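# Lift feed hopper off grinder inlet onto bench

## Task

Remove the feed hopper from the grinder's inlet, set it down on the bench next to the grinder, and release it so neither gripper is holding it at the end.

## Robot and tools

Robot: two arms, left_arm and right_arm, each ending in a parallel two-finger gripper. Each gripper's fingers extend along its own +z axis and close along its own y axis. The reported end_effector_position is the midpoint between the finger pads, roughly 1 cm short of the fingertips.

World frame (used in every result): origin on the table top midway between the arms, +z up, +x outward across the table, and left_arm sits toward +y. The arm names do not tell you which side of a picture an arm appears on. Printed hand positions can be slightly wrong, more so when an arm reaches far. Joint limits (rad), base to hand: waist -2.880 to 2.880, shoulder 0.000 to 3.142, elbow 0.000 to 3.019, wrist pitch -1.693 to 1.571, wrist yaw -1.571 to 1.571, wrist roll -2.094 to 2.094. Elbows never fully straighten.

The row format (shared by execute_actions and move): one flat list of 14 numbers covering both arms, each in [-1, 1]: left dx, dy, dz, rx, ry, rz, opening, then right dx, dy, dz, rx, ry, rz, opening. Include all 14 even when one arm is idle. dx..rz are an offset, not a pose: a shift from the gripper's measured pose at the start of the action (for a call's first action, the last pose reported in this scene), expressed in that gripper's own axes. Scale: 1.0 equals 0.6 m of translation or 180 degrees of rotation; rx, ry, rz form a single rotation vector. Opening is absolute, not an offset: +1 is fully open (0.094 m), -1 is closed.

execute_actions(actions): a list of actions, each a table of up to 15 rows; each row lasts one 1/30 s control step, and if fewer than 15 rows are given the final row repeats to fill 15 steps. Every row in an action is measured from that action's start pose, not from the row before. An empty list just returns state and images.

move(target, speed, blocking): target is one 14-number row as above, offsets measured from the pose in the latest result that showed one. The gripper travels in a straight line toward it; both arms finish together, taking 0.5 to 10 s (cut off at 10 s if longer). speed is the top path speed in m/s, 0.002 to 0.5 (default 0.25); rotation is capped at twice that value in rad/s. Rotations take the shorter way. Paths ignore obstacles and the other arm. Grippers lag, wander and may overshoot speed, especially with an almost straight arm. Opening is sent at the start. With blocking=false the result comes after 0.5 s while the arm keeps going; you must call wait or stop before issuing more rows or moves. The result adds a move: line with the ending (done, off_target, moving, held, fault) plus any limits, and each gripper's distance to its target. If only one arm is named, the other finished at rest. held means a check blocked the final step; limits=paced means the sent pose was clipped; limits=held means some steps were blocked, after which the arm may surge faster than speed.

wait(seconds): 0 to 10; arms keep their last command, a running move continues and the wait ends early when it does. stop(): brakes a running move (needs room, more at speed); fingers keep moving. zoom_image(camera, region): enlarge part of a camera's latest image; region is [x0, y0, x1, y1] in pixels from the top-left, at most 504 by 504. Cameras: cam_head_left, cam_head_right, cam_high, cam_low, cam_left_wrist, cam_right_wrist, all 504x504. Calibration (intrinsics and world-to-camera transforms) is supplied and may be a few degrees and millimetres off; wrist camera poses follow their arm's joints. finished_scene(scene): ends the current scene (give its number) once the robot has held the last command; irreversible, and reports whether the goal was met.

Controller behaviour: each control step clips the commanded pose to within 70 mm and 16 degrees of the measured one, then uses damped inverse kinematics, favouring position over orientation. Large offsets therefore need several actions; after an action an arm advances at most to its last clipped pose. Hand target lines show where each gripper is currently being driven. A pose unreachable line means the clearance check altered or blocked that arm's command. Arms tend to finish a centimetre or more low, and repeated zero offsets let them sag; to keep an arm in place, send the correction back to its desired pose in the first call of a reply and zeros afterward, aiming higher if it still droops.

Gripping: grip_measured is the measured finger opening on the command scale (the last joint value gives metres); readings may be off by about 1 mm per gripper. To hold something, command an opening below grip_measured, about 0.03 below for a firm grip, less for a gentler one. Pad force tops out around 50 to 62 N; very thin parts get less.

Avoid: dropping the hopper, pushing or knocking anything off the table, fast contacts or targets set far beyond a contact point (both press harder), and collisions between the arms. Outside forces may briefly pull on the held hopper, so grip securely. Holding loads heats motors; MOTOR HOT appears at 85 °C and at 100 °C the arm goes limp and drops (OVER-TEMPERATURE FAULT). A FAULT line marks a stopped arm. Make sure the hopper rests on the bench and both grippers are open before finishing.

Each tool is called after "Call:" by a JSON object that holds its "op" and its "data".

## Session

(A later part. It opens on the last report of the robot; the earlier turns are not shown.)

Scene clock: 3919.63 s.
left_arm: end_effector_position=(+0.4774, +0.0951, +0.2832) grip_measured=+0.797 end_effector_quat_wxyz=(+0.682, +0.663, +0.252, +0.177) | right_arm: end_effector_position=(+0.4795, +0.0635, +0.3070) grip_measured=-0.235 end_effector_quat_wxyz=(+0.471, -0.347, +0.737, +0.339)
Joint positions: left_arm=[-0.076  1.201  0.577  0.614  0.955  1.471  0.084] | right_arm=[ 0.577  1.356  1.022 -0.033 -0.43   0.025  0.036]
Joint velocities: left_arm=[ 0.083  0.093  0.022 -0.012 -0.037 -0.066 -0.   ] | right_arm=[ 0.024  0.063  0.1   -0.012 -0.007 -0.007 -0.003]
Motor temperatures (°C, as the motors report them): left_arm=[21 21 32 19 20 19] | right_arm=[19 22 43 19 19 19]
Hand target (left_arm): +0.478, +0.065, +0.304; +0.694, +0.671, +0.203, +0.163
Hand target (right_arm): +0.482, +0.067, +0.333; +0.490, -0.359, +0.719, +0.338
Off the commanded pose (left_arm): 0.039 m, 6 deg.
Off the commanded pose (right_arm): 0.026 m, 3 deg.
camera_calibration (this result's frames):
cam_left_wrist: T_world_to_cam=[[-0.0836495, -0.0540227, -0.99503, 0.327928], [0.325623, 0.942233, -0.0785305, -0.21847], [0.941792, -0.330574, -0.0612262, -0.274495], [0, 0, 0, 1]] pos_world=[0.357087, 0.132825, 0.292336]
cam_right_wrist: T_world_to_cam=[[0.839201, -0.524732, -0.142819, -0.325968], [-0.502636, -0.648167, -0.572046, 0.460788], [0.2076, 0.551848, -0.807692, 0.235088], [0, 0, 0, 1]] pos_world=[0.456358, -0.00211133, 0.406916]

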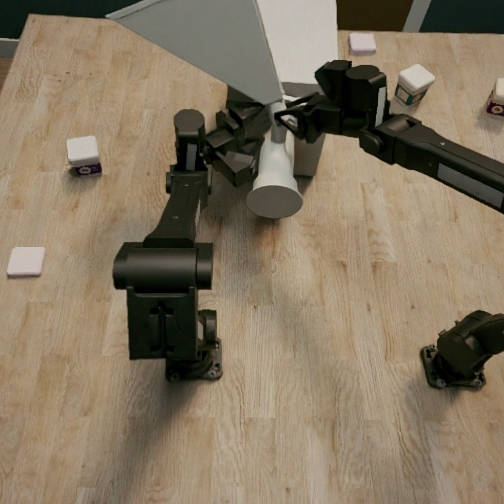

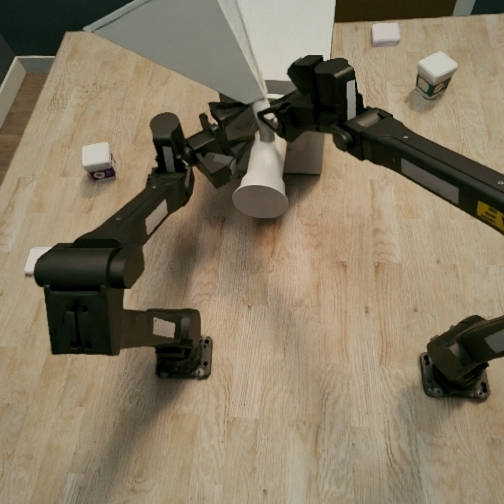

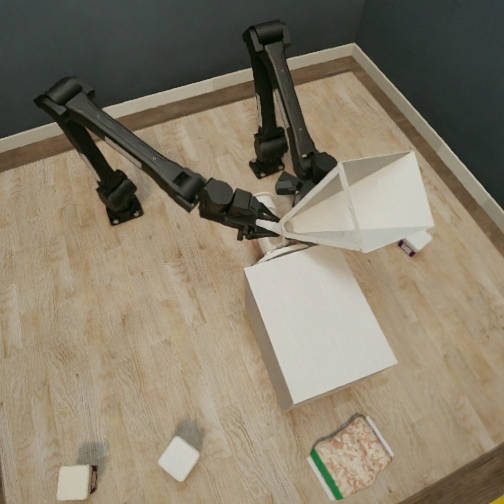

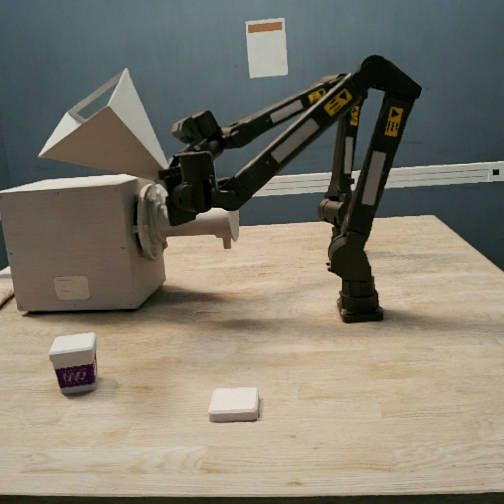

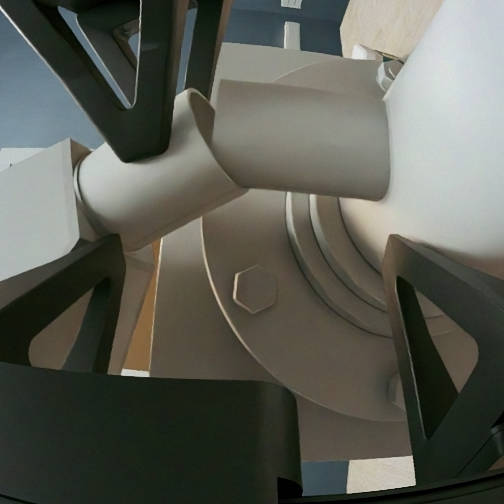

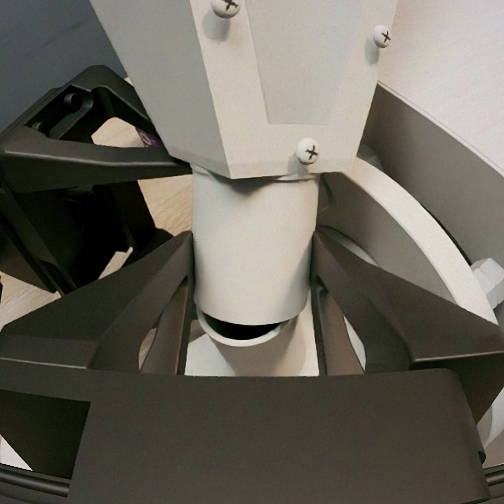

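Call:
{"op": "execute_actions", "data": {"actions": [[[0,0.03,0.012,0,0,0,0.8, -0.04,0,0.004,0,0,0,-0.5]]]}}

Scene clock: 3925.13 s.
left_arm: end_effector_position=(+0.4776, +0.1016, +0.2742) grip_measured=+0.797 end_effector_quat_wxyz=(+0.673, +0.664, +0.282, +0.167) | right_arm: end_effector_position=(+0.4873, +0.0643, +0.3319) grip_measured=-0.498 end_effector_quat_wxyz=(+0.479, -0.347, +0.733, +0.336)
Joint positions: left_arm=[-0.065  1.188  0.571  0.55   0.937  1.467  0.084] | right_arm=[ 0.571  1.351  1.079 -0.083 -0.427  0.017  0.024]
Joint velocities: left_arm=[-0.015 -0.005 -0.002  0.007 -0.037  0.022  0.   ] | right_arm=[-0.005  0.015 -0.007 -0.022 -0.037 -0.007 -0.   ]
Motor temperatures (°C, as the motors report them): left_arm=[21 21 33 19 20 19] | right_arm=[19 22 42 19 19 19]
Hand target (left_arm): +0.481, +0.091, +0.301; +0.683, +0.663, +0.252, +0.177
Hand target (right_arm): +0.488, +0.070, +0.329; +0.471, -0.347, +0.737, +0.339
Off the commanded pose (left_arm): 0.030 m, 4 deg.
Off the commanded pose (right_arm): 0.007 m, 1 deg.
camera_calibration (this result's frames):
cam_left_wrist: T_world_to_cam=[[-0.141467, -0.059176, -0.988173, 0.345658], [0.293144, 0.950938, -0.0989127, -0.205194], [0.945544, -0.30367, -0.117179, -0.262298], [0, 0, 0, 1]] pos_world=[0.357065, 0.135929, 0.290538]
cam_right_wrist: T_world_to_cam=[[0.838348, -0.529475, -0.129722, -0.332204], [-0.496732, -0.64394, -0.581893, 0.479584], [0.224565, 0.552266, -0.802853, 0.243285], [0, 0, 0, 1]] pos_world=[0.462094, -0.00142844, 0.431294]

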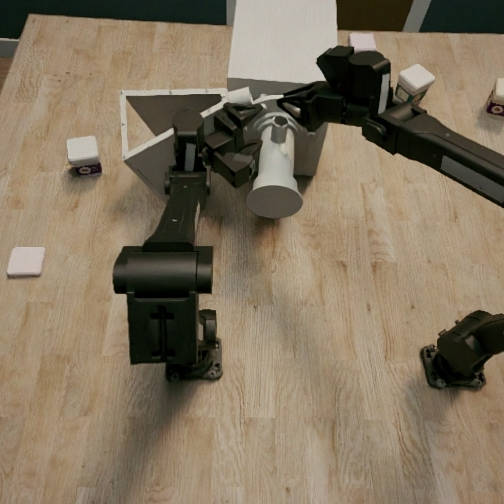

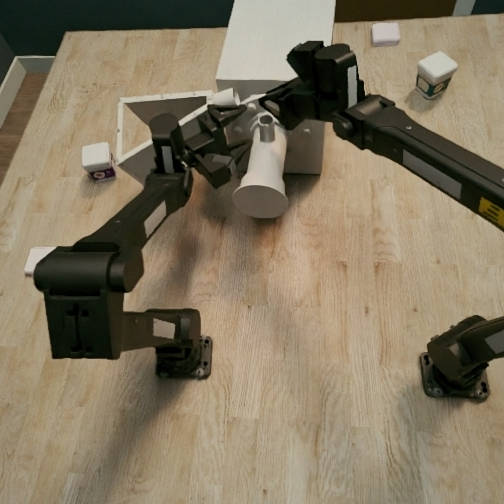

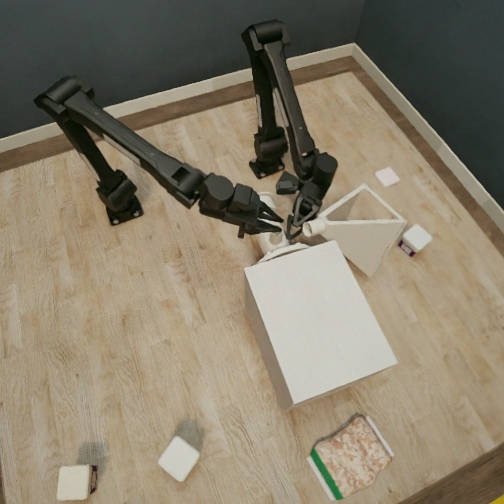

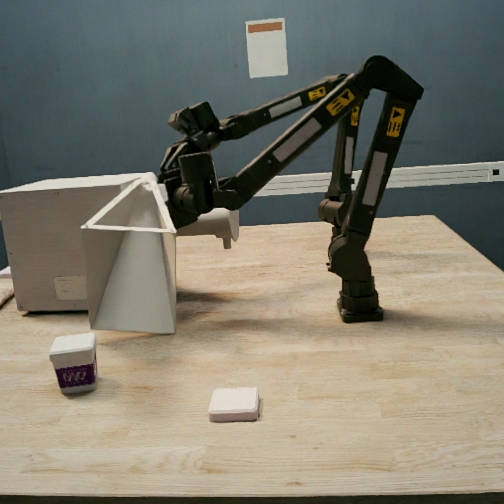

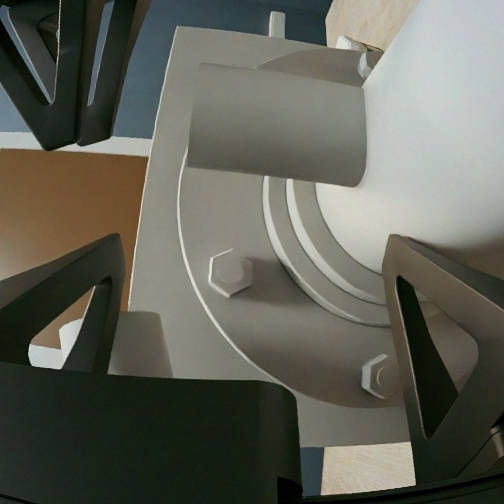

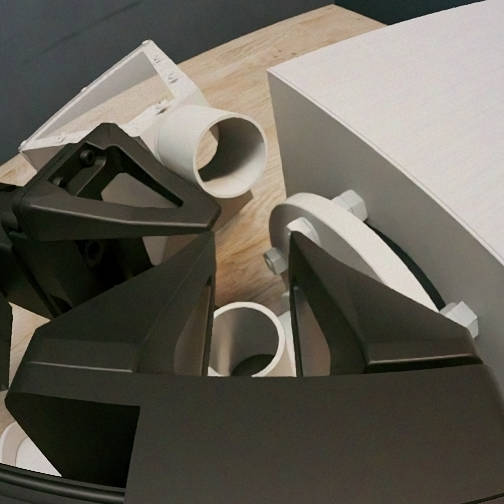

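Call:
{"op": "zoom_image", "data": {"camera": "cam_low", "region": [40, 130, 280, 370]}}

Call:
{"op": "zoom_image", "data": {"camera": "cam_high", "region": [230, 130, 450, 310]}}

Call:
{"op": "zoom_image", "data": {"camera": "cam_head_left", "region": [90, 50, 330, 230]}}

Region (40, 130, 280, 370) of cam_low's 504x504 image, scaled by 2.100, with more detail than that image has.

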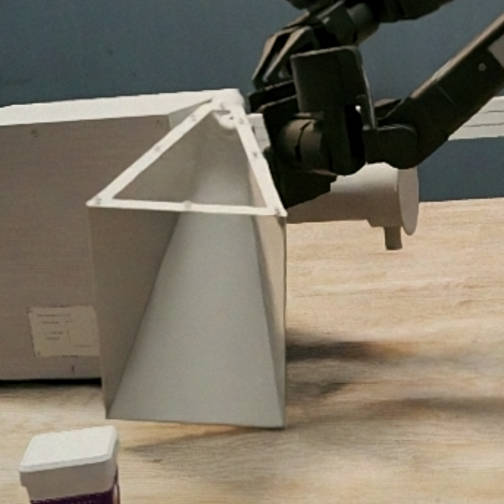

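Region (230, 130, 450, 310) of cam_high's 504x504 image, scaled by 2.291, with more detail than that image has; it fills the top 412 rows of this view, and the rest is white.

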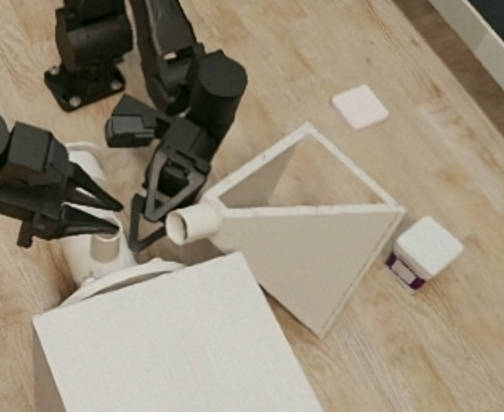

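Region (90, 50, 330, 230) of cam_head_left's 504x504 image, scaled by 2.100, with more detail than that image has; it fills the top 378 rows of this view, and the rest is white.

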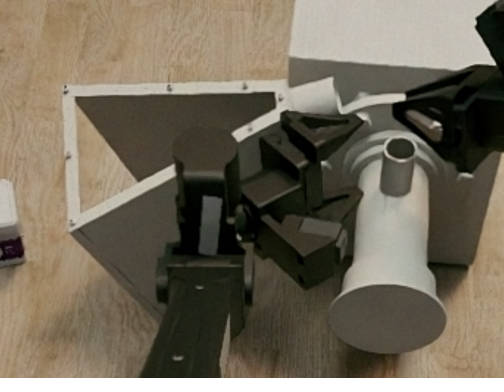

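Call:
{"op": "execute_actions", "data": {"actions": []}}

Scene clock: 4045.13 s.
left_arm: end_effector_position=(+0.4776, +0.1016, +0.2742) grip_measured=+0.797 end_effector_quat_wxyz=(+0.673, +0.664, +0.282, +0.167) | right_arm: end_effector_position=(+0.4875, +0.0645, +0.3306) grip_measured=-0.498 end_effector_quat_wxyz=(+0.477, -0.347, +0.734, +0.336)
Joint positions: left_arm=[-0.065  1.188  0.571  0.55   0.937  1.467  0.084] | right_arm=[ 0.571  1.353  1.079 -0.084 -0.427  0.018  0.024]
Joint velocities: left_arm=[ 0.005 -0.005 -0.012  0.017 -0.037 -0.037 -0.001] | right_arm=[-0.005 -0.005 -0.007 -0.007 -0.051  0.022  0.001]
Motor temperatures (°C, as the motors report them): left_arm=[21 22 33 19 20 19] | right_arm=[19 22 41 19 19 19]
Hand target (left_arm): +0.481, +0.091, +0.301; +0.683, +0.663, +0.252, +0.177
Hand target (right_arm): +0.488, +0.070, +0.328; +0.471, -0.347, +0.737, +0.339
Off the commanded pose (left_arm): 0.030 m, 4 deg.
Off the commanded pose (right_arm): 0.006 m, 1 deg.
camera_calibration (this result's frames):
cam_left_wrist: T_world_to_cam=[[-0.141467, -0.059176, -0.988173, 0.345658], [0.293144, 0.950938, -0.0989127, -0.205194], [0.945544, -0.30367, -0.117179, -0.262298], [0, 0, 0, 1]] pos_world=[0.357065, 0.135929, 0.290538]
cam_right_wrist: T_world_to_cam=[[0.837703, -0.529937, -0.131987, -0.331396], [-0.498974, -0.644452, -0.579402, 0.479337], [0.221987, 0.551225, -0.804284, 0.243869], [0, 0, 0, 1]] pos_world=[0.462653, -0.00113603, 0.430129]

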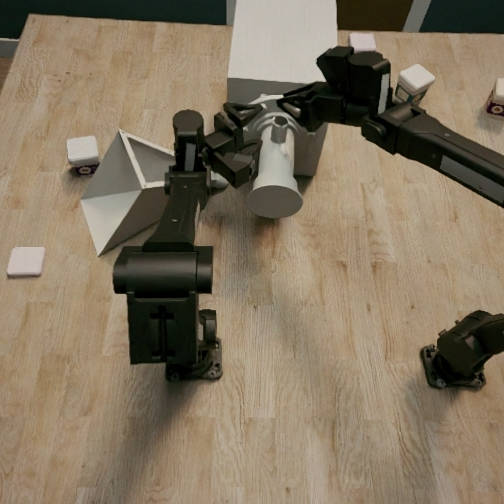

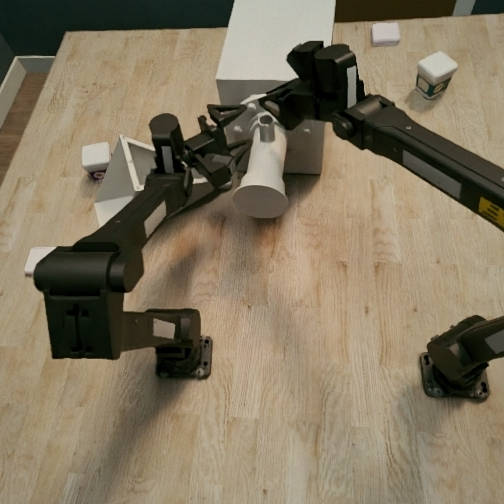

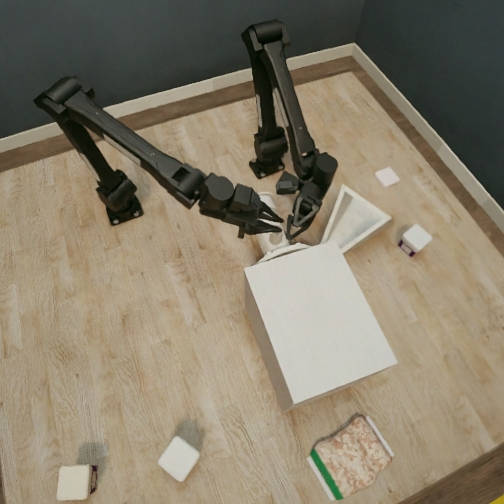

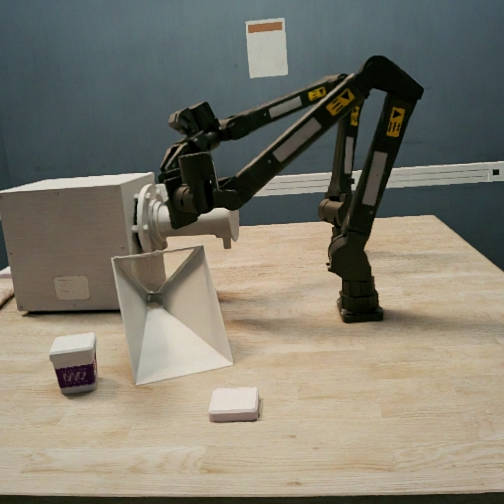

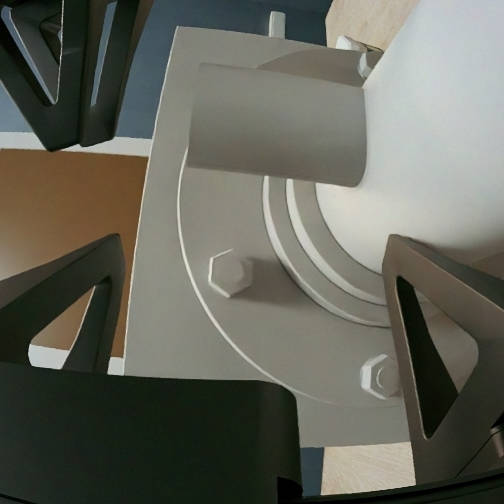

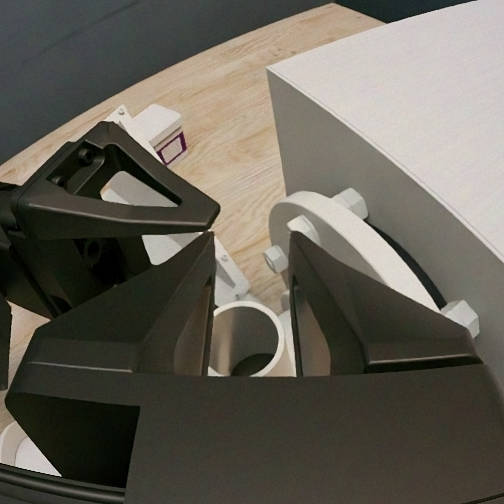

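Call:
{"op": "zoom_image", "data": {"camera": "cam_low", "region": [60, 180, 300, 420]}}

Call:
{"op": "zoom_image", "data": {"camera": "cam_high", "region": [230, 130, 450, 310]}}

Region (60, 180, 300, 420) of cam_low's 504x504 image, scaled by 2.100, with more detail than that image has.

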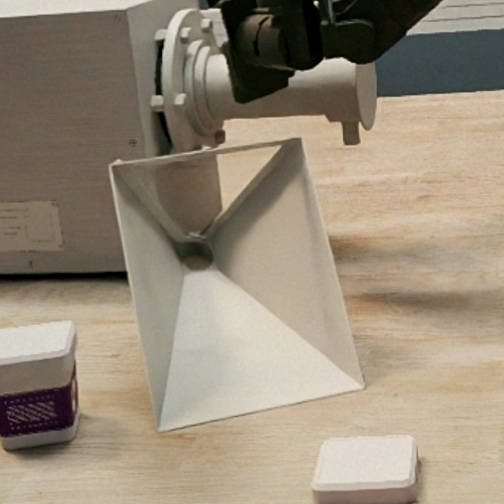

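Region (230, 130, 450, 310) of cam_high's 504x504 image, scaled by 2.291, with more detail than that image has; it fills the top 412 rows of this view, and the rest is white.

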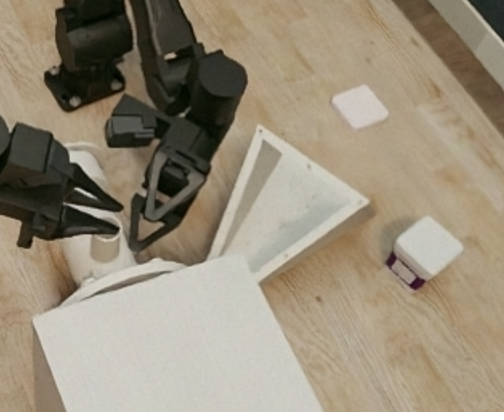

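Call:
{"op": "finished_scene", "data": {"scene": 2}}

The scene is finished: the task was done.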